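# Flip the upside-down carton and restack it barcode up

## Task

A carton sitting on top of a stack has its bar code facing down. Turn it over and place it on top of a stack again so the bar code faces up, with the same orientation as the cartons beneath it and aligned with them. Then release it, because a carton that stays in place only while the robot holds it does not count. Finish by opening the gripper and moving the arm away.

## Robot and tools

Robot: there are two arms, left_arm and right_arm. Each has six joints and a two-finger parallel gripper. The arm names are labels only. They do not tell you which side of a camera image an arm appears on.

Frame: all results use one shared scene frame. Its origin is on the tabletop midway between the arms. +x points out over the table, +z points up, and left_arm sits on the +y side. Each arm's state gives end_effector_position in metres and end_effector_quat_wxyz. That point lies between the finger pads, about 1 cm short of the fingertips. The fingers extend along the gripper's +z axis and close along its y axis. Printed hand positions can be off from the true ones, more so when an arm is stretched far.

execute_actions: the argument "actions" is a list with zero or one entry. The optional boolean "pictures" controls whether camera images come back; they are included by default.
- An empty list moves nothing and returns the current state.
- An entry with "rows" (1 to 15 rows) and an optional "steps" (1 to 15, default 15) is a motion. One control step is 1/30 s. Row k is applied on step k. If there are fewer rows than steps, the last row is repeated.
- An entry with only "steps" (up to 300) is a wait. It is counted from the previous result, and your reply time counts toward it.
- A refused call sends nothing to the robot.
The simulation keeps running while you think and write.

Row layout: every row has exactly 14 numbers and always covers both arms. The first seven are for left_arm, in this order: waist, shoulder, elbow, wrist pitch, wrist yaw, wrist roll, gripper opening. The next seven are for right_arm in the same order.

Joint values: these are absolute target angles in radians, on the same scale as the Joint positions line. They are not offsets. The stated range for each arm is:
- waist -2.618 to 3.054
- shoulder 0.000 to 3.142
- elbow 0.000 to 3.142
- wrist pitch -1.571 to 1.571
- wrist yaw -1.571 to 1.571
- wrist roll -2.094 to 2.094
The real ends can sit up to 0.036 rad away from these, in either direction. A call is refused if a target lies more than 0.036 rad beyond a stated end and is also farther out than the joint's current angle. A target past a joint's real end is cut off at that end, and the result reports "joint sent to its limit". That message may concern an earlier action that is still running. If the message does not appear, that does not prove there is room left.

Opening: an absolute value from -1 (closed) to +1 (fully open, a 0.094 m pad gap). Away from the extremes, the fingers are driven to the point where grip_measured would equal your number. To hold something, command a value below grip_measured: about 0.03 lower grips firmly, a smaller margin grips more gently. Each gripper's reading can carry a fixed bias of up to about 1 mm within a scene.

Grip force in this task: each pad is capped at roughly 13 to 25 N. Where a hold settles in that range depends on how the fingers closed. Cartons can therefore slip, so grasp near the centre of mass and avoid heavy sideways loads. Parts thinner than about 2 mm get even less force. Pads may press much harder for a moment on first contact.

Speed limits: on each step, every joint target is kept within a fixed lead of the joint's measured angle:
- waist 0.202 rad
- shoulder 0.258 rad
- elbow 0.238 rad
- wrist pitch 0.573 rad
- wrist yaw and wrist roll 0.522 rad
If an arm's targets would place its gripper more than 70 mm from its measured position, all of that arm's targets are scaled back toward the measured angles. Large moves therefore need several actions or waits.

While you think or wait, both arms keep heading toward the last row you sent. They stop pursuing it once all arms have nearly stopped, or when a step is HELD for any arm. After that, only a new action moves them on. Fingers that are still opening or closing keep going.

Result lines:
- The state line has the form `left_arm: …` | `right_arm: …`.
- Joint positions and Joint velocities each give one block per arm: six joints (rad, rad/s), then the pad gap (m, m/s).
- grip_measured is the measured opening on the command scale.
- "joint command not followed" means the clearance check altered or blocked some joint targets on some steps. The rest of the row was still carried out.
- HELD marks steps on which all or part of your row was not sent.
- MOTOR HOT appears from 75 °C.
- OVER-TEMPERATURE FAULT reports a stop. At 90 °C the hot arm halts for 10 s, and that threshold is then suspended on that arm for 5 minutes. At 100 °C the arm and its gripper go limp and fall.
Holding a load heats motors, including while you are thinking, and some heat carries into the next scene.

Cameras: cam_high and cam_low are both 504x504, and their images arrive in that order. They have pinhole+radial calibration. cam_high is near world [0.686, -0.236, 0.551] and cam_low near [1.221, -0.617, 0.365]. Each scene may shift them by a few degrees or millimetres.

zoom_image: "camera" is "cam_high" or "cam_low". "region" is [x0, y0, x1, y1] in pixels of that camera's latest full image, with (0, 0) at the top-left corner, and can be at most 504 by 504. It returns a closer, more detailed view.

finished_scene: "scene" is the current scene's number. The call ends that scene permanently and reports whether the goal was met. The goal must still hold after you release the carton. A reply with no tool call ends everything.

Suggested order:
1. Look and find the upside-down carton.
2. Grasp it securely.
3. Flip it, using wrist roll or a handover between the arms.
4. Lower it onto a stack, matching the orientation and alignment of the cartons below.
5. Open the gripper and retreat.
6. Call finished_scene.

Avoid: anything falling or being knocked off the table, which fails the task. Also avoid the arms colliding or pushing on each other, dropping the carton, slamming it down, and pressing hard on the stack. Occasional outside tugs may act on a held part or push loose objects. Move smoothly and keep effort low.

Each tool is called after "Call:" as name(argument=value, ...), one argument or row to a line, values as JSON.

## Session

Call:
execute_actions(
  actions=[],
)

Scene clock: 0.00 s of 4500.00 s.
left_arm: end_effector_position=(+0.2597, +0.1934, +0.3098) grip_measured=+1.000 end_effector_quat_wxyz=(+0.492, +0.086, +0.844, +0.194) | right_arm: end_effector_position=(+0.4143, +0.1451, +0.3126) grip_measured=+1.000 end_effector_quat_wxyz=(+0.159, -0.274, +0.674, +0.668)
Joint positions: left_arm=[-0.791  1.039  1.144 -0.767 -0.774 -0.023  0.094] | right_arm=[ 0.607  2.07   1.766  0.139 -1.215  0.797  0.094]
Joint velocities: left_arm=[-0.002 -0.007 -0.027  0.051 -0.051 -0.081  0.   ] | right_arm=[-0.002 -0.012 -0.007  0.007  0.007  0.022  0.   ]
Motor temperatures (°C, as the motors report them): left_arm=[23 25 22 26 24 24] | right_arm=[23 24 24 23 21 22]

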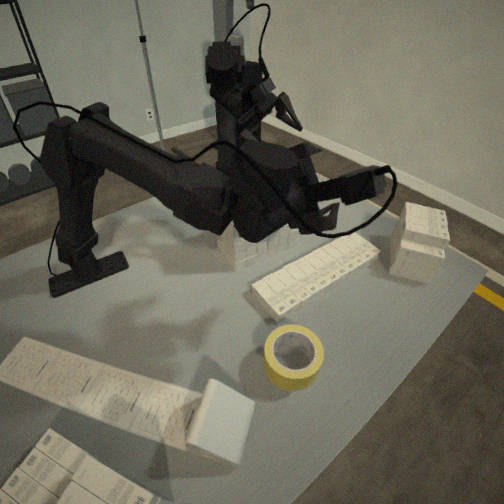

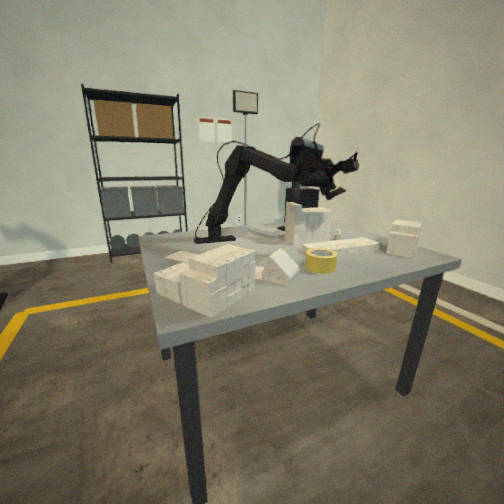

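Call:
execute_actions(
  actions=[
    {"rows":[[-0.791,1.039,1.16,-0.767,-0.774,-0.023,1,0.58,2.06,1.79,0.139,-1.215,0.8,1],[-0.791,1.039,1.16,-0.767,-0.774,-0.023,1,0.54,2.06,1.79,0.139,-1.215,0.8,1],[-0.791,1.039,1.16,-0.767,-0.774,-0.023,1,0.5,2.05,1.79,0.139,-1.215,0.8,1],[-0.791,1.039,1.16,-0.767,-0.774,-0.023,1,0.45,2.05,1.79,0.139,-1.215,0.8,1],[-0.791,1.039,1.16,-0.767,-0.774,-0.023,1,0.4,2.04,1.79,0.139,-1.2,0.8,1],[-0.791,1.039,1.16,-0.767,-0.774,-0.023,1,0.35,2.02,1.79,0.12,-1.18,0.8,1],[-0.791,1.039,1.16,-0.767,-0.774,-0.023,1,0.3,2.0,1.78,0.1,-1.15,0.8,1],[-0.791,1.039,1.16,-0.767,-0.774,-0.023,1,0.25,1.97,1.77,0.07,-1.12,0.8,1],[-0.791,1.039,1.16,-0.767,-0.774,-0.023,1,0.2,1.94,1.75,0.03,-1.09,0.8,1],[-0.791,1.039,1.16,-0.767,-0.774,-0.023,1,0.15,1.9,1.73,-0.02,-1.05,0.8,1],[-0.791,1.039,1.16,-0.767,-0.774,-0.023,1,0.1,1.86,1.71,-0.08,-1.0,0.8,1],[-0.791,1.039,1.16,-0.767,-0.774,-0.023,1,0.05,1.82,1.69,-0.15,-0.95,0.8,1],[-0.791,1.039,1.16,-0.767,-0.774,-0.023,1,0.0,1.78,1.66,-0.22,-0.9,0.8,1],[-0.791,1.039,1.16,-0.767,-0.774,-0.023,1,-0.05,1.74,1.63,-0.3,-0.85,0.8,1],[-0.791,1.039,1.16,-0.767,-0.774,-0.023,1,-0.1,1.7,1.6,-0.38,-0.8,0.8,1]],"steps":15},
  ],
  pictures=false,
)

Call:
execute_actions(
  actions=[
    {"rows":[[-0.791,1.039,1.16,-0.767,-0.774,-0.023,1,-0.14,1.66,1.57,-0.46,-0.74,0.8,1],[-0.791,1.039,1.16,-0.767,-0.774,-0.023,1,-0.18,1.62,1.54,-0.54,-0.68,0.8,1],[-0.791,1.039,1.16,-0.767,-0.774,-0.023,1,-0.22,1.58,1.51,-0.62,-0.62,0.8,1],[-0.791,1.039,1.16,-0.767,-0.774,-0.023,1,-0.26,1.54,1.48,-0.7,-0.56,0.8,1],[-0.791,1.039,1.16,-0.767,-0.774,-0.023,1,-0.29,1.5,1.45,-0.78,-0.5,0.8,1],[-0.791,1.039,1.16,-0.767,-0.774,-0.023,1,-0.32,1.46,1.42,-0.86,-0.44,0.8,1],[-0.791,1.039,1.16,-0.767,-0.774,-0.023,1,-0.35,1.42,1.39,-0.94,-0.38,0.8,1],[-0.791,1.039,1.16,-0.767,-0.774,-0.023,1,-0.37,1.38,1.36,-1.02,-0.32,0.8,1],[-0.791,1.039,1.16,-0.767,-0.774,-0.023,1,-0.39,1.34,1.33,-1.1,-0.26,0.8,1],[-0.791,1.039,1.16,-0.767,-0.774,-0.023,1,-0.4,1.3,1.3,-1.18,-0.2,0.8,1],[-0.791,1.039,1.16,-0.767,-0.774,-0.023,1,-0.4,1.27,1.28,-1.26,-0.14,0.8,1],[-0.791,1.039,1.16,-0.767,-0.774,-0.023,1,-0.4,1.24,1.26,-1.34,-0.08,0.8,1],[-0.791,1.039,1.16,-0.767,-0.774,-0.023,1,-0.4,1.22,1.25,-1.4,-0.03,0.8,1],[-0.791,1.039,1.16,-0.767,-0.774,-0.023,1,-0.4,1.2,1.25,-1.45,0,0.8,1]],"steps":15},
  ],
  pictures=false,
)

Call:
execute_actions(
  actions=[
    {"steps":15},
  ],
)

Call:
zoom_image(
  camera="cam_high",
  region=[190, 150, 350, 280],
)

Call:
zoom_image(
  camera="cam_high",
  region=[370, 190, 470, 290],
)

Call:
zoom_image(
  camera="cam_high",
  region=[0, 400, 180, 504],
)

Call:
zoom_image(
  camera="cam_low",
  region=[145, 230, 275, 330],
)

Call:
zoom_image(
  camera="cam_low",
  region=[270, 190, 430, 270],
)

Scene clock: 5.43 s of 4500.00 s.
left_arm: end_effector_position=(+0.2597, +0.1934, +0.3098) grip_measured=+1.000 end_effector_quat_wxyz=(+0.492, +0.086, +0.844, +0.194) | right_arm: end_effector_position=(+0.5418, -0.0781, +0.3240) grip_measured=+1.000 end_effector_quat_wxyz=(+0.309, -0.021, +0.755, +0.578)
Joint positions: left_arm=[-0.791  1.039  1.144 -0.767 -0.774 -0.023  0.094] | right_arm=[ 0.151  1.923  1.692 -0.052 -1.043  0.806  0.094]
Joint velocities: left_arm=[-0.012  0.017 -0.007  0.007 -0.007  0.066  0.   ] | right_arm=[-1.223 -1.067 -0.593 -1.267  0.989 -0.022  0.   ]
Motor temperatures (°C, as the motors report them): left_arm=[23 25 24 27 24 24] | right_arm=[23 27 25 24 21 22]
Steps of this call (steps 1 to 90: nothing new was sent; then 1.93 s passed at rest; steps 91 to 105: all 15 steps of this action). Readings (joint positions):
91: left_arm=[-0.791 1.039 1.144 -0.767 -0.774 -0.023] | right_arm=[0.606 2.070 1.766 0.139 -1.215 0.798]
92: left_arm=[-0.791 1.039 1.144 -0.767 -0.774 -0.023] | right_arm=[0.602 2.070 1.766 0.139 -1.215 0.799]
94: left_arm=[-0.791 1.039 1.144 -0.767 -0.774 -0.023] | right_arm=[0.574 2.070 1.766 0.139 -1.218 0.800]
98: left_arm=[-0.791 1.039 1.144 -0.767 -0.774 -0.023] | right_arm=[0.443 2.067 1.766 0.127 -1.203 0.802]
105: the state above

Scene clock: 5.93 s of 4500.00 s.
left_arm: end_effector_position=(+0.2597, +0.1934, +0.3098) grip_measured=+1.000 end_effector_quat_wxyz=(+0.492, +0.086, +0.844, +0.194) | right_arm: end_effector_position=(+0.4004, -0.3622, +0.2636) grip_measured=+1.000 end_effector_quat_wxyz=(+0.329, +0.480, +0.775, +0.246)
Joint positions: left_arm=[-0.791  1.039  1.144 -0.767 -0.774 -0.023  0.094] | right_arm=[-0.361  1.369  1.348 -0.784 -0.405  0.809  0.094]
Joint velocities: left_arm=[-0.012  0.002  0.002 -0.022  0.007  0.007  0.   ] | right_arm=[-0.261 -0.828 -0.549 -1.634  1.37  -0.066  0.   ]
Motor temperatures (°C, as the motors report them): left_arm=[23 25 24 27 24 24] | right_arm=[23 27 25 24 21 22]
Steps of this call (steps 1 to 15: all 15 steps of this action). Readings (joint positions):
1: left_arm=[-0.791 1.039 1.144 -0.767 -0.774 -0.023] | right_arm=[0.107 1.884 1.671 -0.095 -1.008 0.807]
2: left_arm=[-0.791 1.039 1.144 -0.767 -0.774 -0.023] | right_arm=[0.063 1.844 1.649 -0.141 -0.972 0.807]
4: left_arm=[-0.791 1.039 1.144 -0.767 -0.774 -0.023] | right_arm=[-0.025 1.761 1.604 -0.239 -0.893 0.807]
8: left_arm=[-0.791 1.039 1.144 -0.767 -0.774 -0.023] | right_arm=[-0.188 1.604 1.515 -0.436 -0.730 0.808]
15: the state above

Scene clock: 6.43 s of 4500.00 s.
left_arm: end_effector_position=(+0.2597, +0.1934, +0.3098) grip_measured=+1.000 end_effector_quat_wxyz=(+0.492, +0.086, +0.844, +0.194) | right_arm: end_effector_position=(+0.2301, -0.3550, +0.1919) grip_measured=+1.000 end_effector_quat_wxyz=(+0.091, +0.602, +0.793, +0.034)
Joint positions: left_arm=[-0.791  1.039  1.144 -0.767 -0.774 -0.023  0.094] | right_arm=[-0.391  1.225  1.261 -1.417 -0.038  0.809  0.094]
Joint velocities: left_arm=[-0.002  0.007 -0.017 -0.037  0.007 -0.007  0.   ] | right_arm=[ 0.012 -0.007  0.002 -0.212  0.095 -0.066  0.   ]
Motor temperatures (°C, as the motors report them): left_arm=[23 25 24 27 24 24] | right_arm=[23 27 25 24 21 22]
Steps of this call (steps 1 to 15: the robot went on to your last target). Readings (joint positions):
1: left_arm=[-0.791 1.039 1.144 -0.767 -0.774 -0.023] | right_arm=[-0.369 1.341 1.332 -0.843 -0.362 0.809]
2: left_arm=[-0.791 1.039 1.144 -0.767 -0.774 -0.023] | right_arm=[-0.375 1.318 1.320 -0.904 -0.322 0.809]
4: left_arm=[-0.791 1.039 1.144 -0.767 -0.774 -0.023] | right_arm=[-0.381 1.280 1.301 -1.028 -0.251 0.809]
8: left_arm=[-0.791 1.039 1.144 -0.767 -0.774 -0.023] | right_arm=[-0.388 1.233 1.269 -1.262 -0.122 0.809]
15: the state above

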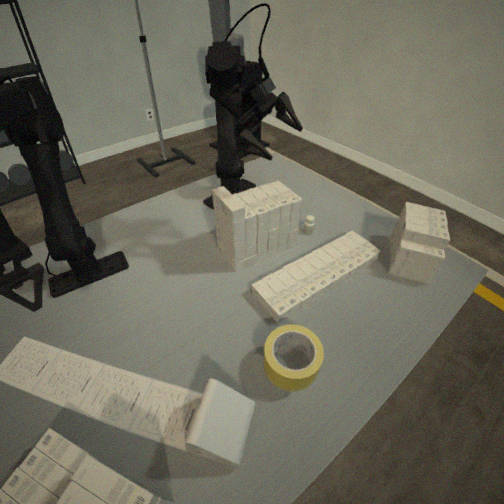

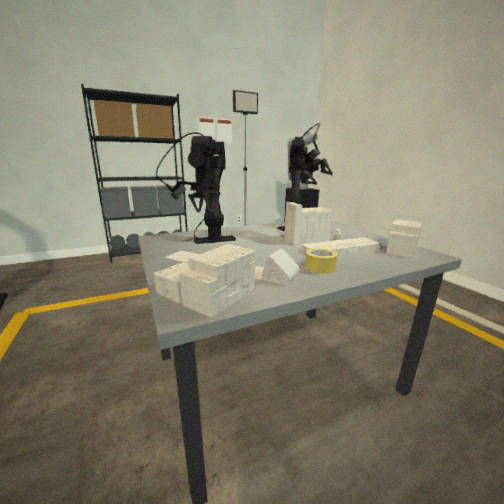

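Region (190, 150, 350, 280) of cam_high's 504x504 image, scaled by 3.150, with more detail than that image has; it fills the top 410 rows of this view, and the rest is white.

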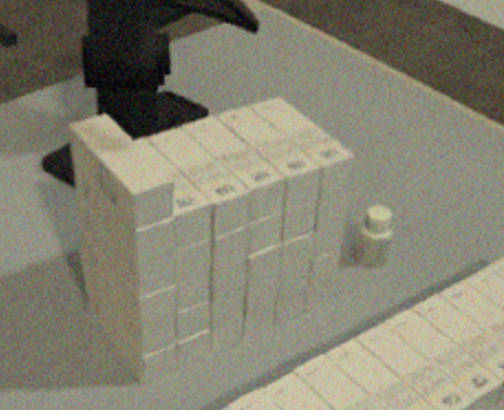

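Region (370, 190, 470, 290) of cam_high's 504x504 image, scaled by 5.040, with more detail than that image has.

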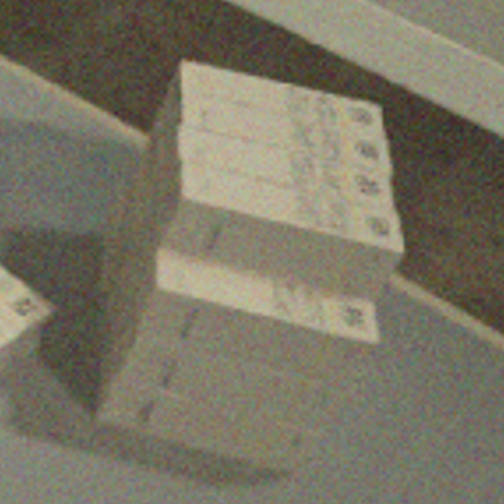

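Region (0, 400, 180, 504) of cam_high's 504x504 image, scaled by 2.800, with more detail than that image has; it fills the top 291 rows of this view, and the rest is white.

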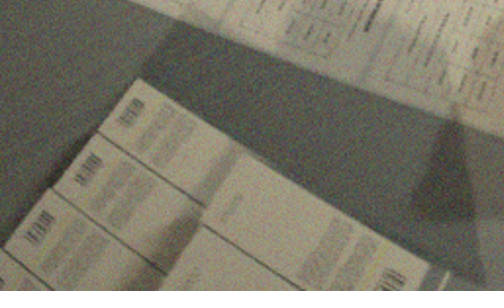

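Region (145, 230, 275, 330) of cam_low's 504x504 image, scaled by 3.877, with more detail than that image has; it fills the top 388 rows of this view, and the rest is white.

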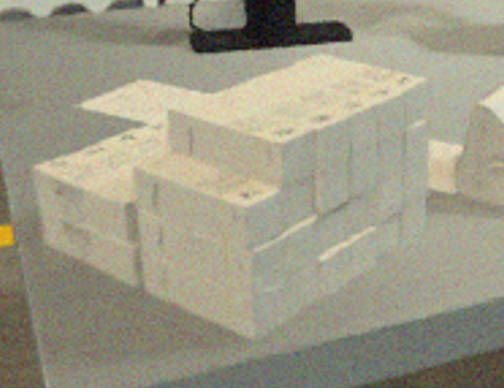

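Region (270, 190, 430, 270) of cam_low's 504x504 image, scaled by 3.150, with more detail than that image has.

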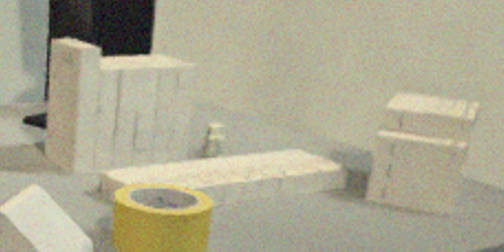

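Target is on the tall stack near the left base.

Call:
zoom_image(
  camera="cam_high",
  region=[205, 175, 265, 235],
)

Call:
zoom_image(
  camera="cam_high",
  region=[205, 215, 265, 275],
)

Call:
zoom_image(
  camera="cam_low",
  region=[278, 195, 338, 255],
)

Region (205, 175, 265, 235) of cam_high's 504x504 image, scaled by 8.400, with more detail than that image has.

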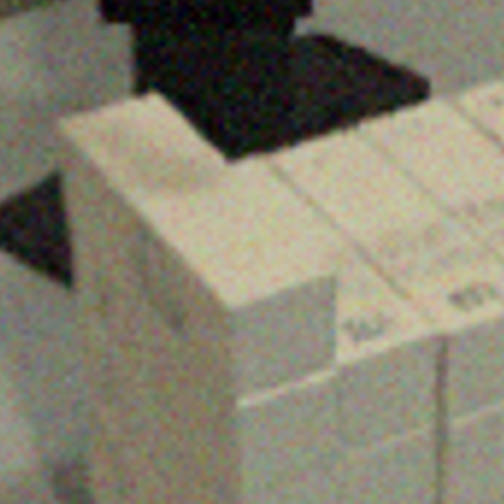

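Region (205, 215, 265, 275) of cam_high's 504x504 image, scaled by 8.400, with more detail than that image has.

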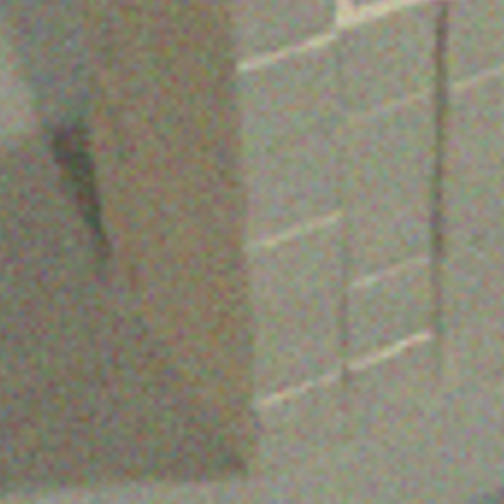

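Region (278, 195, 338, 255) of cam_low's 504x504 image, scaled by 8.400, with more detail than that image has.

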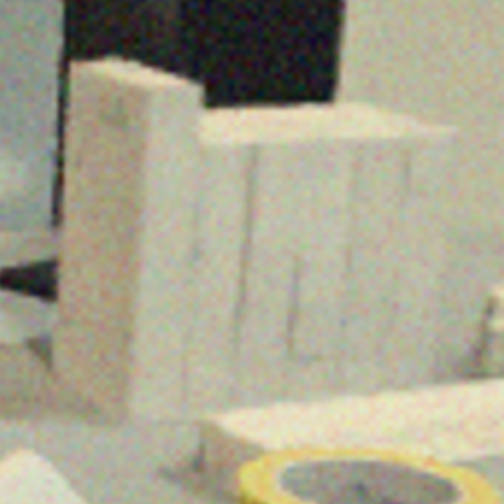

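Call:
execute_actions(
  actions=[
    {"rows":[[-0.79,1.05,1.18,-0.79,-0.75,-0.03,1,-0.37,1.21,1.24,-1.36,0,0.72,0.9],[-0.785,1.07,1.2,-0.82,-0.72,-0.045,1,-0.34,1.22,1.22,-1.26,0,0.64,0.8],[-0.78,1.09,1.22,-0.85,-0.69,-0.06,1,-0.31,1.23,1.19,-1.16,0,0.56,0.7],[-0.78,1.11,1.24,-0.88,-0.66,-0.075,1,-0.28,1.24,1.16,-1.06,0,0.48,0.6],[-0.775,1.13,1.26,-0.91,-0.63,-0.09,1,-0.25,1.25,1.13,-0.96,0,0.4,0.5],[-0.77,1.15,1.28,-0.94,-0.6,-0.105,1,-0.22,1.26,1.1,-0.86,0,0.32,0.4],[-0.77,1.17,1.3,-0.97,-0.57,-0.12,1,-0.19,1.27,1.07,-0.76,0,0.24,0.3],[-0.765,1.19,1.32,-1.0,-0.54,-0.135,1,-0.16,1.28,1.04,-0.66,0,0.16,0.3],[-0.76,1.21,1.34,-1.03,-0.51,-0.15,1,-0.13,1.29,1.0,-0.56,0,0.08,0.3],[-0.76,1.23,1.36,-1.06,-0.48,-0.165,1,-0.1,1.3,0.96,-0.46,0,0.0,0.3],[-0.755,1.25,1.38,-1.09,-0.45,-0.18,1,-0.07,1.31,0.92,-0.36,0,-0.08,0.3],[-0.75,1.27,1.4,-1.12,-0.42,-0.195,1,-0.04,1.32,0.88,-0.26,0,-0.16,0.3],[-0.75,1.29,1.42,-1.15,-0.39,-0.21,1,-0.01,1.33,0.84,-0.16,0,-0.24,0.3],[-0.745,1.31,1.44,-1.18,-0.36,-0.225,1,0.02,1.34,0.8,-0.06,0,-0.32,0.3],[-0.74,1.33,1.46,-1.21,-0.33,-0.24,1,0.05,1.35,0.76,0.04,0,-0.4,0.3]],"steps":15},
  ],
  pictures=false,
)

Call:
execute_actions(
  actions=[
    {"rows":[[-0.74,1.35,1.48,-1.24,-0.3,-0.255,1,0.08,1.36,0.72,0.14,0,-0.48,0.3],[-0.735,1.37,1.5,-1.27,-0.27,-0.27,1,0.11,1.37,0.68,0.24,0,-0.56,0.3],[-0.73,1.39,1.52,-1.3,-0.24,-0.285,1,0.14,1.38,0.64,0.34,0,-0.64,0.3],[-0.725,1.41,1.54,-1.33,-0.21,-0.3,1,0.17,1.39,0.6,0.44,0,-0.72,0.3],[-0.72,1.43,1.56,-1.36,-0.18,-0.315,1,0.2,1.4,0.56,0.54,0,-0.8,0.3],[-0.715,1.45,1.58,-1.39,-0.15,-0.33,1,0.23,1.41,0.52,0.64,0,-0.88,0.3],[-0.71,1.47,1.6,-1.42,-0.12,-0.345,1,0.26,1.42,0.48,0.74,0,-0.96,0.3],[-0.705,1.49,1.62,-1.45,-0.09,-0.36,1,0.29,1.43,0.44,0.84,0,-1.04,0.3],[-0.7,1.51,1.64,-1.48,-0.06,-0.375,1,0.32,1.44,0.4,0.94,0,-1.12,0.3],[-0.7,1.53,1.66,-1.51,-0.03,-0.38,1,0.35,1.45,0.36,1.04,0,-1.2,0.3],[-0.7,1.55,1.68,-1.54,0,-0.38,1,0.38,1.46,0.32,1.14,0,-1.28,0.3],[-0.7,1.565,1.697,-1.565,0.01,-0.38,1,0.41,1.47,0.28,1.24,0,-1.36,0.3],[-0.7,1.565,1.697,-1.565,0.01,-0.38,1,0.44,1.48,0.24,1.32,0,-1.44,0.3],[-0.7,1.565,1.697,-1.565,0.01,-0.38,1,0.47,1.49,0.2,1.38,0,-1.52,0.3],[-0.7,1.565,1.697,-1.565,0.01,-0.38,1,0.5,1.5,0.16,1.43,0,-1.58,0.3]],"steps":15},
  ],
  pictures=false,
)

Call:
execute_actions(
  actions=[
    {"steps":25},
  ],
)

Call:
zoom_image(
  camera="cam_high",
  region=[180, 130, 300, 250],
)

Call:
zoom_image(
  camera="cam_low",
  region=[265, 160, 345, 240],
)

Scene clock: 20.00 s of 4500.00 s.
left_arm: end_effector_position=(+0.2661, +0.1439, +0.2721) grip_measured=+1.000 end_effector_quat_wxyz=(+0.357, +0.127, +0.921, +0.091) | right_arm: end_effector_position=(+0.3929, -0.2980, +0.1257) grip_measured=+0.302 end_effector_quat_wxyz=(+0.346, +0.028, +0.937, -0.028)
Joint positions: left_arm=[-0.762  1.283  1.397 -1.063 -0.457 -0.167  0.094] | right_arm=[-0.013  1.325  0.844 -0.38  -0.004 -0.055  0.061]
Joint velocities: left_arm=[ 0.12   0.589  0.574 -0.857  0.901 -0.432  0.   ] | right_arm=[ 0.862  0.31  -1.233  2.864 -0.007 -2.234 -0.001]
Motor temperatures (°C, as the motors report them): left_arm=[23 25 26 28 24 24] | right_arm=[23 26 26 24 21 22]
Steps of this call (steps 1 to 30: the robot went on to your last target; steps 31 to 90: nothing new was sent; then 10.07 s passed at rest; steps 91 to 105: all 15 steps of this action). Readings (joint positions):
91: left_arm=[-0.791 1.039 1.144 -0.767 -0.772 -0.023] | right_arm=[-0.390 1.225 1.260 -1.438 -0.019 0.800]
92: left_arm=[-0.791 1.042 1.148 -0.773 -0.764 -0.024] | right_arm=[-0.384 1.225 1.256 -1.419 -0.016 0.777]
94: left_arm=[-0.791 1.061 1.177 -0.802 -0.737 -0.034] | right_arm=[-0.345 1.225 1.225 -1.327 -0.011 0.699]
98: left_arm=[-0.786 1.136 1.262 -0.875 -0.651 -0.073] | right_arm=[-0.225 1.240 1.110 -1.033 -0.008 0.462]
105: the state above

Scene clock: 20.50 s of 4500.00 s.
left_arm: end_effector_position=(+0.2246, +0.1058, +0.2253) grip_measured=+1.000 end_effector_quat_wxyz=(+0.103, +0.091, +0.990, -0.021) | right_arm: end_effector_position=(+0.3902, -0.1308, +0.1347) grip_measured=+0.302 end_effector_quat_wxyz=(+0.585, -0.542, +0.530, -0.289)
Joint positions: left_arm=[-0.713  1.556  1.663 -1.474 -0.052 -0.352  0.094] | right_arm=[ 0.442  1.468  0.248  1.071  0.    -1.255  0.061]
Joint velocities: left_arm=[-0.007  0.129  0.027 -0.462  0.256 -0.168  0.   ] | right_arm=[ 0.847  0.252 -1.131  2.44   0.022 -2.264 -0.   ]
Motor temperatures (°C, as the motors report them): left_arm=[23 25 26 28 24 24] | right_arm=[23 26 26 24 21 22]
joint sent to its limit (left arm) — the command would take joint 4 (wrist pitch) past its lower limit, so that joint was sent only as far as its limit.
Steps of this call (steps 1 to 15: all 15 steps of this action). Readings (joint positions):
1: left_arm=[-0.758 1.304 1.417 -1.092 -0.428 -0.181] | right_arm=[0.017 1.337 0.803 -0.285 -0.003 -0.133]
2: left_arm=[-0.755 1.324 1.437 -1.122 -0.399 -0.196] | right_arm=[0.047 1.347 0.762 -0.189 -0.003 -0.212]
4: left_arm=[-0.748 1.364 1.477 -1.181 -0.340 -0.226] | right_arm=[0.109 1.367 0.681 0.005 -0.002 -0.371]
8: left_arm=[-0.728 1.443 1.558 -1.300 -0.222 -0.285] | right_arm=[0.230 1.405 0.523 0.398 0.000 -0.692]
15: the state above

Scene clock: 21.33 s of 4500.00 s.
left_arm: end_effector_position=(+0.2056, +0.1059, +0.2213) grip_measured=+1.000 end_effector_quat_wxyz=(+0.058, +0.085, +0.994, -0.030) | right_arm: end_effector_position=(+0.3680, -0.1163, +0.1817) grip_measured=+0.302 end_effector_quat_wxyz=(+0.613, -0.564, +0.368, -0.413)
Joint positions: left_arm=[-0.713  1.56   1.663 -1.543  0.003 -0.37   0.094] | right_arm=[ 0.496  1.488  0.164  1.416 -0.007 -1.585  0.061]
Joint velocities: left_arm=[-0.002  0.017 -0.002 -0.066  0.007 -0.051  0.   ] | right_arm=[ 0.002 -0.022 -0.012 -0.037  0.037 -0.051  0.   ]
Motor temperatures (°C, as the motors report them): left_arm=[23 25 27 28 24 24] | right_arm=[23 26 26 24 21 22]
joint sent to its limit (left arm) — the command would take joint 4 (wrist pitch) past its lower limit, so that joint was sent only as far as its limit.
Steps of this call (steps 1 to 25: the robot went on to your last target). Readings (joint positions):
1: left_arm=[-0.713 1.559 1.663 -1.486 -0.041 -0.355] | right_arm=[0.468 1.475 0.214 1.141 -0.002 -1.322]
2: left_arm=[-0.713 1.560 1.663 -1.498 -0.031 -0.358] | right_arm=[0.486 1.481 0.188 1.192 -0.005 -1.376]
4: left_arm=[-0.713 1.560 1.663 -1.516 -0.018 -0.363] | right_arm=[0.496 1.487 0.165 1.263 -0.007 -1.454]
8: left_arm=[-0.713 1.560 1.663 -1.533 -0.005 -0.367] | right_arm=[0.496 1.488 0.164 1.357 -0.007 -1.532]
25: the state above

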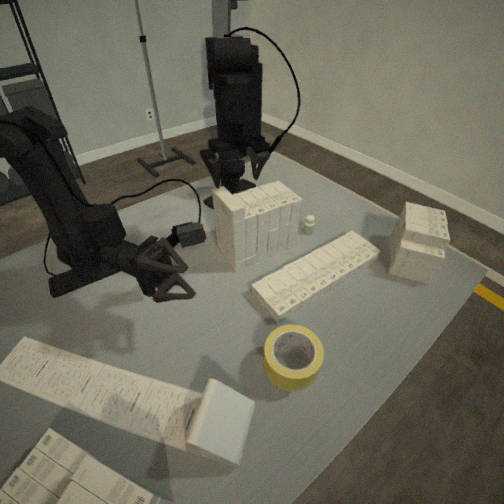

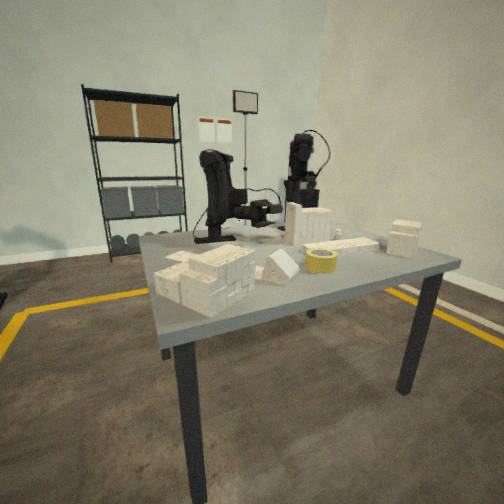

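Region (180, 130, 300, 250) of cam_high's 504x504 image, scaled by 4.200, with more detail than that image has.

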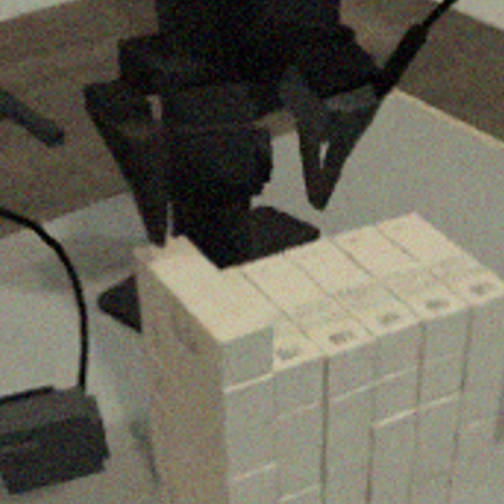

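Region (265, 160, 345, 240) of cam_low's 504x504 image, scaled by 6.300, with more detail than that image has.

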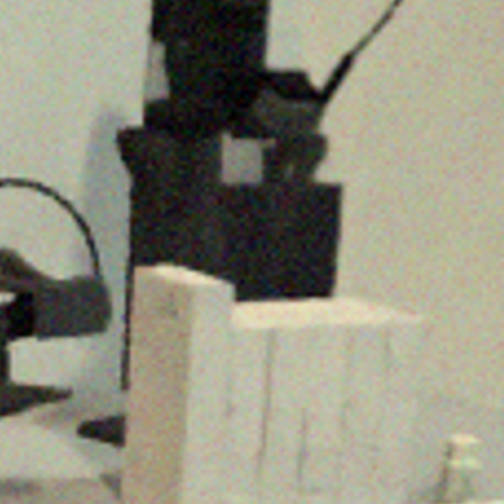

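Call:
execute_actions(
  actions=[
    {"rows":[[-0.72,1.575,1.715,-1.545,0,-0.39,1,0.5,1.5,0.16,1.43,0,-1.58,0.3],[-0.73,1.59,1.73,-1.545,0,-0.4,1,0.5,1.5,0.16,1.43,0,-1.58,0.3],[-0.74,1.605,1.745,-1.545,0,-0.41,1,0.5,1.5,0.16,1.43,0,-1.58,0.3],[-0.75,1.62,1.76,-1.545,0,-0.42,1,0.5,1.5,0.16,1.43,0,-1.58,0.3],[-0.76,1.635,1.775,-1.545,0,-0.43,1,0.5,1.5,0.16,1.43,0,-1.58,0.3],[-0.77,1.65,1.79,-1.545,0,-0.44,1,0.5,1.5,0.16,1.43,0,-1.58,0.3],[-0.78,1.665,1.80,-1.545,0,-0.45,1,0.5,1.5,0.16,1.43,0,-1.58,0.3],[-0.79,1.68,1.805,-1.545,0,-0.465,1,0.5,1.5,0.16,1.43,0,-1.58,0.3],[-0.795,1.69,1.805,-1.545,0,-0.475,1,0.5,1.5,0.16,1.43,0,-1.58,0.3]],"steps":15},
  ],
)

Call:
zoom_image(
  camera="cam_high",
  region=[180, 130, 300, 250],
)

Scene clock: 24.97 s of 4500.00 s.
left_arm: end_effector_position=(+0.2196, +0.0701, +0.2159) grip_measured=+1.000 end_effector_quat_wxyz=(+0.049, +0.080, +0.995, -0.031) | right_arm: end_effector_position=(+0.3679, -0.1163, +0.1819) grip_measured=+0.302 end_effector_quat_wxyz=(+0.613, -0.564, +0.368, -0.413)
Joint positions: left_arm=[-0.787  1.689  1.779 -1.545  0.003 -0.454  0.094] | right_arm=[ 0.496  1.488  0.164  1.416 -0.007 -1.586  0.061]
Joint velocities: left_arm=[-0.002 -0.017 -0.017 -0.007  0.022 -0.037  0.   ] | right_arm=[ 0.002 -0.012  0.007  0.022  0.051  0.007  0.   ]
Motor temperatures (°C, as the motors report them): left_arm=[23 26 27 27 24 24] | right_arm=[23 25 26 25 21 22]
joint sent to its limit (left arm) — the command would take joint 4 (wrist pitch) past its lower limit, so that joint was sent only as far as its limit.
Steps of this call (steps 1 to 30: the robot went on to your last target; steps 31 to 90: nothing new was sent; then 0.13 s passed at rest; steps 91 to 105: all 15 steps of this action). Readings (joint positions):
91: left_arm=[-0.713 1.560 1.666 -1.544 0.003 -0.372] | right_arm=[0.496 1.488 0.164 1.416 -0.007 -1.586]
92: left_arm=[-0.713 1.564 1.675 -1.545 0.003 -0.375] | right_arm=[0.496 1.488 0.164 1.416 -0.007 -1.586]
94: left_arm=[-0.718 1.579 1.706 -1.545 0.003 -0.385] | right_arm=[0.496 1.488 0.164 1.416 -0.007 -1.586]
98: left_arm=[-0.756 1.632 1.768 -1.545 0.003 -0.415] | right_arm=[0.496 1.488 0.164 1.416 -0.007 -1.586]
105: the state above

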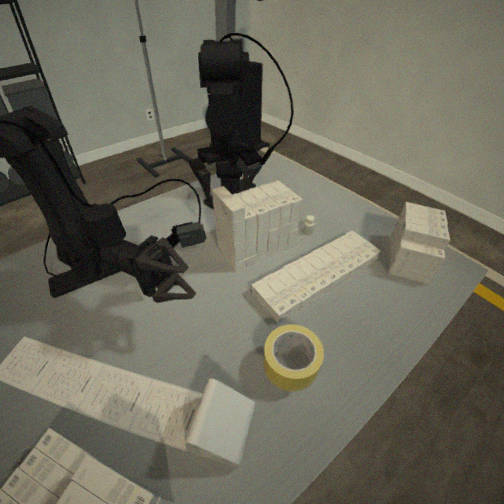

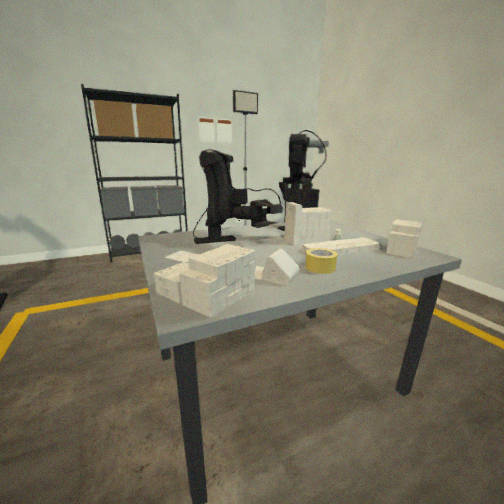

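Region (180, 130, 300, 250) of cam_high's 504x504 image, scaled by 4.200, with more detail than that image has.

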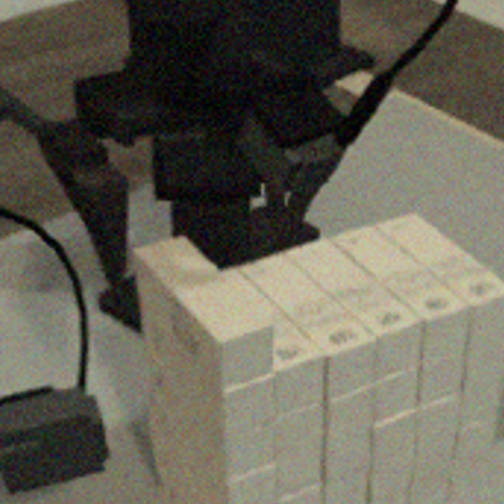

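Call:
execute_actions(
  actions=[
    {"rows":[[-0.795,1.695,1.77,-1.54,0,-0.475,0.9,0.5,1.5,0.16,1.43,0,-1.58,0.3],[-0.795,1.70,1.76,-1.54,0,-0.475,0.8,0.5,1.5,0.16,1.43,0,-1.58,0.3],[-0.795,1.705,1.75,-1.535,0,-0.475,0.7,0.5,1.5,0.16,1.43,0,-1.58,0.3],[-0.795,1.71,1.74,-1.53,0,-0.475,0.6,0.5,1.5,0.16,1.43,0,-1.58,0.3],[-0.795,1.715,1.73,-1.525,0,-0.475,0.5,0.5,1.5,0.16,1.43,0,-1.58,0.3],[-0.795,1.72,1.72,-1.52,0,-0.475,0.4,0.5,1.5,0.16,1.43,0,-1.58,0.3],[-0.795,1.725,1.71,-1.515,0,-0.475,0.3,0.5,1.5,0.16,1.43,0,-1.58,0.3],[-0.795,1.73,1.70,-1.51,0,-0.475,0.3,0.5,1.5,0.16,1.43,0,-1.58,0.3],[-0.795,1.735,1.69,-1.505,0,-0.475,0.3,0.5,1.5,0.16,1.43,0,-1.58,0.3],[-0.795,1.735,1.68,-1.5,0,-0.475,0.3,0.5,1.5,0.16,1.43,0,-1.58,0.3],[-0.795,1.735,1.67,-1.5,0,-0.475,0.3,0.5,1.5,0.16,1.43,0,-1.58,0.3]],"steps":15},
  ],
  pictures=false,
)

Call:
execute_actions(
  actions=[
    {"steps":10},
  ],
)

Call:
zoom_image(
  camera="cam_high",
  region=[190, 160, 270, 240],
)

Call:
zoom_image(
  camera="cam_low",
  region=[270, 175, 320, 225],
)

Scene clock: 33.60 s of 4500.00 s.
left_arm: end_effector_position=(+0.2118, +0.0756, +0.1775) grip_measured=+0.303 end_effector_quat_wxyz=(-0.003, +0.075, +0.997, +0.000) | right_arm: end_effector_position=(+0.3679, -0.1163, +0.1819) grip_measured=+0.302 end_effector_quat_wxyz=(+0.613, -0.564, +0.368, -0.413)
Joint positions: left_arm=[-0.787  1.733  1.679 -1.523  0.003 -0.465  0.061] | right_arm=[ 0.496  1.488  0.164  1.416 -0.007 -1.586  0.061]
Joint velocities: left_arm=[ 0.017  0.032 -0.051  0.051  0.007 -0.022 -0.   ] | right_arm=[-0.017 -0.002 -0.002 -0.022 -0.007 -0.037  0.   ]
Motor temperatures (°C, as the motors report them): left_arm=[23 27 27 27 24 24] | right_arm=[23 25 26 27 21 22]
Steps of this call (steps 1 to 30: the robot went on to your last target; steps 31 to 90: nothing new was sent; then 5.13 s passed at rest; steps 91 to 105: all 15 steps of this action). Readings (joint positions):
91: left_arm=[-0.787 1.689 1.779 -1.545 0.003 -0.465] | right_arm=[0.496 1.488 0.164 1.416 -0.007 -1.586]
92: left_arm=[-0.787 1.689 1.779 -1.545 0.003 -0.465] | right_arm=[0.496 1.488 0.164 1.416 -0.007 -1.586]
94: left_arm=[-0.787 1.689 1.773 -1.544 0.003 -0.465] | right_arm=[0.496 1.488 0.164 1.416 -0.007 -1.586]
98: left_arm=[-0.787 1.698 1.737 -1.540 0.003 -0.465] | right_arm=[0.496 1.488 0.164 1.416 -0.007 -1.586]
105: the state above

Scene clock: 33.93 s of 4500.00 s.
left_arm: end_effector_position=(+0.2127, +0.0749, +0.1774) grip_measured=+0.303 end_effector_quat_wxyz=(-0.001, +0.075, +0.997, -0.001) | right_arm: end_effector_position=(+0.3679, -0.1163, +0.1819) grip_measured=+0.302 end_effector_quat_wxyz=(+0.613, -0.564, +0.368, -0.413)
Joint positions: left_arm=[-0.787  1.733  1.679 -1.518  0.003 -0.465  0.061] | right_arm=[ 0.496  1.488  0.164  1.416 -0.007 -1.586  0.061]
Joint velocities: left_arm=[ 0.002  0.012 -0.007  0.051 -0.007 -0.022 -0.001] | right_arm=[ 0.002  0.002 -0.012  0.022 -0.037  0.007 -0.001]
Motor temperatures (°C, as the motors report them): left_arm=[23 27 27 27 24 24] | right_arm=[23 25 26 27 21 22]
Steps of this call (steps 1 to 10: the robot went on to your last target). Readings (joint positions):
1: left_arm=[-0.787 1.733 1.679 -1.522 0.003 -0.465] | right_arm=[0.496 1.488 0.164 1.416 -0.007 -1.586]
2: left_arm=[-0.787 1.733 1.679 -1.521 0.003 -0.465] | right_arm=[0.496 1.488 0.164 1.416 -0.007 -1.586]
4: left_arm=[-0.787 1.733 1.679 -1.520 0.003 -0.465] | right_arm=[0.496 1.488 0.164 1.416 -0.007 -1.586]
8: left_arm=[-0.787 1.733 1.679 -1.518 0.003 -0.465] | right_arm=[0.496 1.488 0.164 1.416 -0.007 -1.586]
10: the state above

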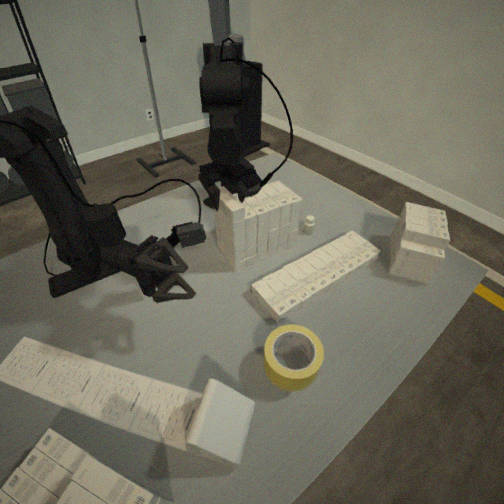

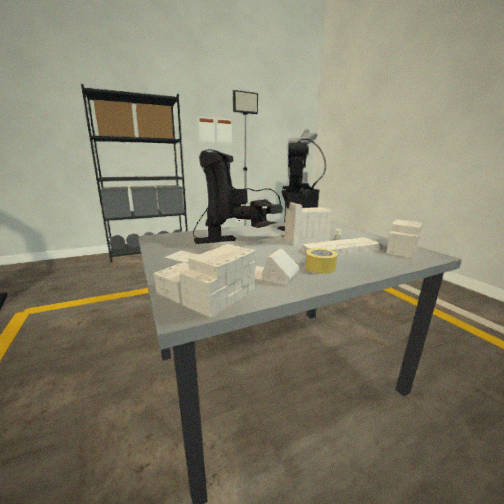

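Region (190, 160, 270, 240) of cam_high's 504x504 image, scaled by 6.300, with more detail than that image has.

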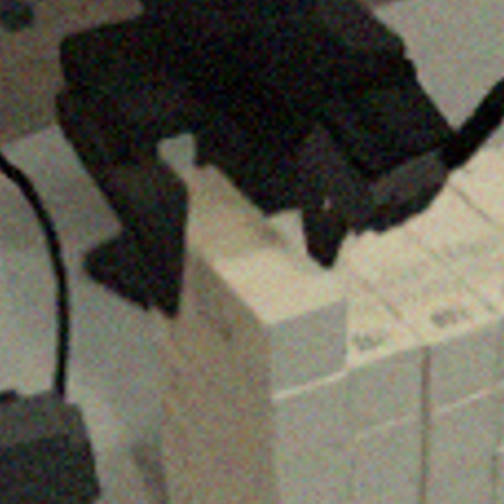

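Region (270, 175, 320, 225) of cam_low's 504x504 image, scaled by 10.080, with more detail than that image has.

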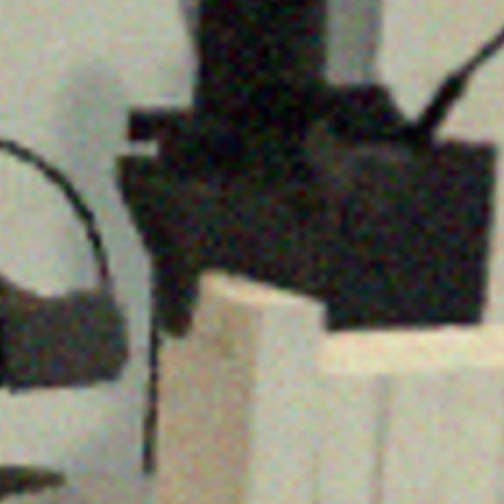

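Call:
execute_actions(
  actions=[
    {"rows":[[-0.8,1.735,1.67,-1.5,0,-0.475,0.2,0.5,1.5,0.16,1.43,0,-1.58,0.3],[-0.805,1.735,1.67,-1.5,0,-0.475,0.1,0.5,1.5,0.16,1.43,0,-1.58,0.3],[-0.805,1.735,1.67,-1.5,0,-0.475,0.0,0.5,1.5,0.16,1.43,0,-1.58,0.3],[-0.805,1.735,1.67,-1.5,0,-0.475,-0.12,0.5,1.5,0.16,1.43,0,-1.58,0.3]],"steps":12},
  ],
)

Call:
zoom_image(
  camera="cam_high",
  region=[200, 170, 260, 230],
)

Scene clock: 35.73 s of 4500.00 s.
left_arm: end_effector_position=(+0.2128, +0.0748, +0.1774) grip_measured=-0.117 end_effector_quat_wxyz=(-0.001, +0.075, +0.997, -0.001) | right_arm: end_effector_position=(+0.3679, -0.1163, +0.1819) grip_measured=+0.302 end_effector_quat_wxyz=(+0.613, -0.564, +0.368, -0.413)
Joint positions: left_arm=[-0.787  1.733  1.679 -1.518  0.003 -0.465  0.041] | right_arm=[ 0.496  1.488  0.164  1.416 -0.007 -1.586  0.061]
Joint velocities: left_arm=[ 0.002 -0.007 -0.027 -0.037 -0.037 -0.007 -0.001] | right_arm=[ 0.002 -0.042 -0.012 -0.037 -0.022  0.022 -0.   ]
Motor temperatures (°C, as the motors report them): left_arm=[23 27 27 26 24 24] | right_arm=[23 25 26 27 21 22]
Steps of this call (steps 1 to 15: the robot went on to your last target; steps 16 to 42: nothing new was sent; steps 43 to 54: all 12 steps of this action). Readings (joint positions):
43: left_arm=[-0.787 1.733 1.679 -1.518 0.003 -0.465] | right_arm=[0.496 1.488 0.164 1.416 -0.007 -1.586]
44: left_arm=[-0.787 1.733 1.679 -1.518 0.003 -0.465] | right_arm=[0.496 1.488 0.164 1.416 -0.007 -1.586]
46: left_arm=[-0.787 1.733 1.679 -1.518 0.003 -0.465] | right_arm=[0.496 1.488 0.164 1.416 -0.007 -1.586]
50: left_arm=[-0.787 1.733 1.679 -1.518 0.003 -0.465] | right_arm=[0.496 1.488 0.164 1.416 -0.007 -1.586]
54: the state above

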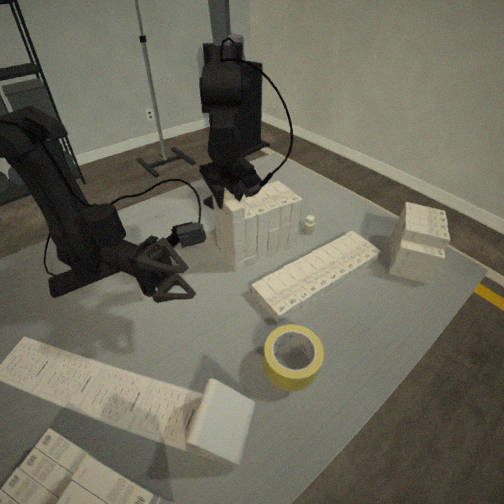

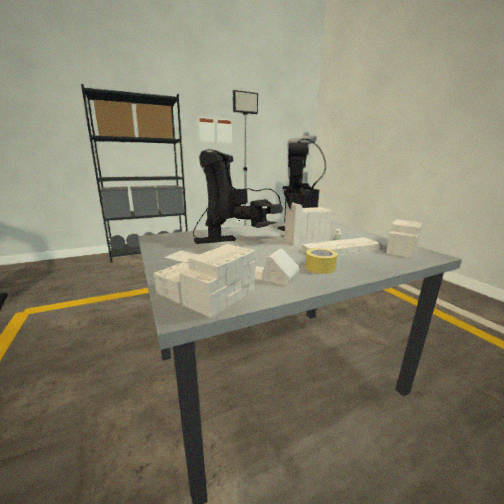

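Region (200, 170, 260, 230) of cam_high's 504x504 image, scaled by 8.400, with more detail than that image has.

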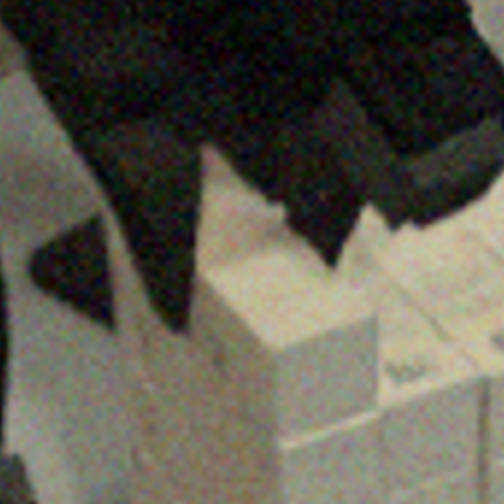

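Call:
execute_actions(
  actions=[
    {"rows":[[-0.815,1.735,1.67,-1.5,0,-0.475,-0.12,0.5,1.5,0.16,1.43,0,-1.58,0.3],[-0.815,1.735,1.67,-1.5,0,-0.475,-0.12,0.5,1.5,0.16,1.43,0,-1.58,0.3],[-0.815,1.735,1.67,-1.5,0,-0.475,-0.12,0.5,1.5,0.16,1.43,0,-1.58,0.3],[-0.815,1.735,1.67,-1.5,0,-0.475,-0.12,0.5,1.5,0.16,1.43,0,-1.58,0.3],[-0.815,1.735,1.67,-1.5,0,-0.475,-0.17,0.5,1.5,0.16,1.43,0,-1.58,0.3],[-0.815,1.735,1.67,-1.5,0,-0.475,-0.22,0.5,1.5,0.16,1.43,0,-1.58,0.3],[-0.815,1.735,1.67,-1.5,0,-0.475,-0.27,0.5,1.5,0.16,1.43,0,-1.58,0.3],[-0.815,1.735,1.67,-1.5,0,-0.475,-0.31,0.5,1.5,0.16,1.43,0,-1.58,0.3],[-0.815,1.735,1.67,-1.5,0,-0.475,-0.35,0.5,1.5,0.16,1.43,0,-1.58,0.3],[-0.815,1.735,1.67,-1.5,0,-0.475,-0.39,0.5,1.5,0.16,1.43,0,-1.58,0.3],[-0.815,1.735,1.67,-1.5,0,-0.475,-0.42,0.5,1.5,0.16,1.43,0,-1.58,0.3]],"steps":15},
  ],
)

Call:
zoom_image(
  camera="cam_high",
  region=[200, 170, 260, 230],
)

Scene clock: 38.63 s of 4500.00 s.
left_arm: end_effector_position=(+0.2099, +0.0705, +0.1774) grip_measured=-0.333 end_effector_quat_wxyz=(-0.001, +0.083, +0.997, -0.001) | right_arm: end_effector_position=(+0.3679, -0.1163, +0.1819) grip_measured=+0.302 end_effector_quat_wxyz=(+0.613, -0.564, +0.368, -0.413)
Joint positions: left_arm=[-0.803  1.733  1.679 -1.517  0.003 -0.466  0.031] | right_arm=[ 0.496  1.488  0.164  1.416 -0.007 -1.586  0.061]
Joint velocities: left_arm=[ 0.002 -0.012 -0.012 -0.051 -0.066  0.007 -0.001] | right_arm=[ 0.012  0.007 -0.007  0.051 -0.037 -0.022 -0.   ]
Motor temperatures (°C, as the motors report them): left_arm=[23 28 27 26 24 24] | right_arm=[23 25 26 28 21 22]
Steps of this call (steps 1 to 15: the robot went on to your last target; steps 16 to 72: nothing new was sent; steps 73 to 87: all 15 steps of this action). Readings (joint positions):
73: left_arm=[-0.788 1.733 1.679 -1.518 0.003 -0.466] | right_arm=[0.496 1.488 0.164 1.416 -0.007 -1.586]
74: left_arm=[-0.790 1.733 1.679 -1.518 0.003 -0.466] | right_arm=[0.496 1.488 0.164 1.416 -0.007 -1.586]
76: left_arm=[-0.798 1.733 1.679 -1.518 0.003 -0.466] | right_arm=[0.496 1.488 0.164 1.416 -0.007 -1.586]
80: left_arm=[-0.803 1.733 1.679 -1.518 0.003 -0.466] | right_arm=[0.496 1.488 0.164 1.416 -0.007 -1.586]
87: the state above

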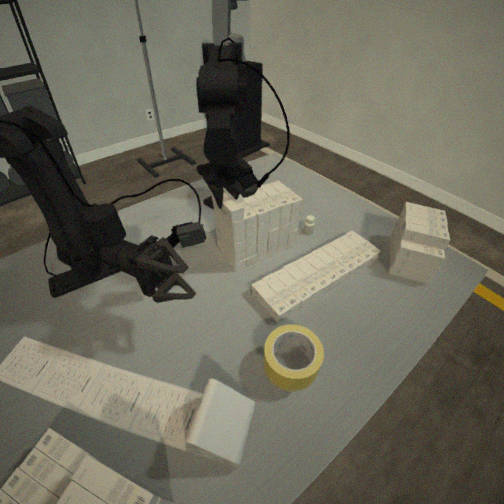

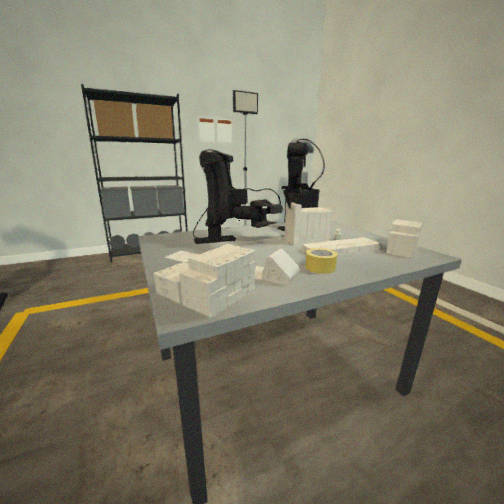

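Region (200, 170, 260, 230) of cam_high's 504x504 image, scaled by 8.400, with more detail than that image has.

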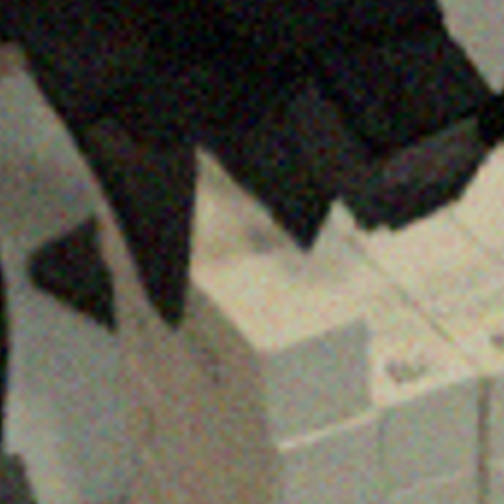

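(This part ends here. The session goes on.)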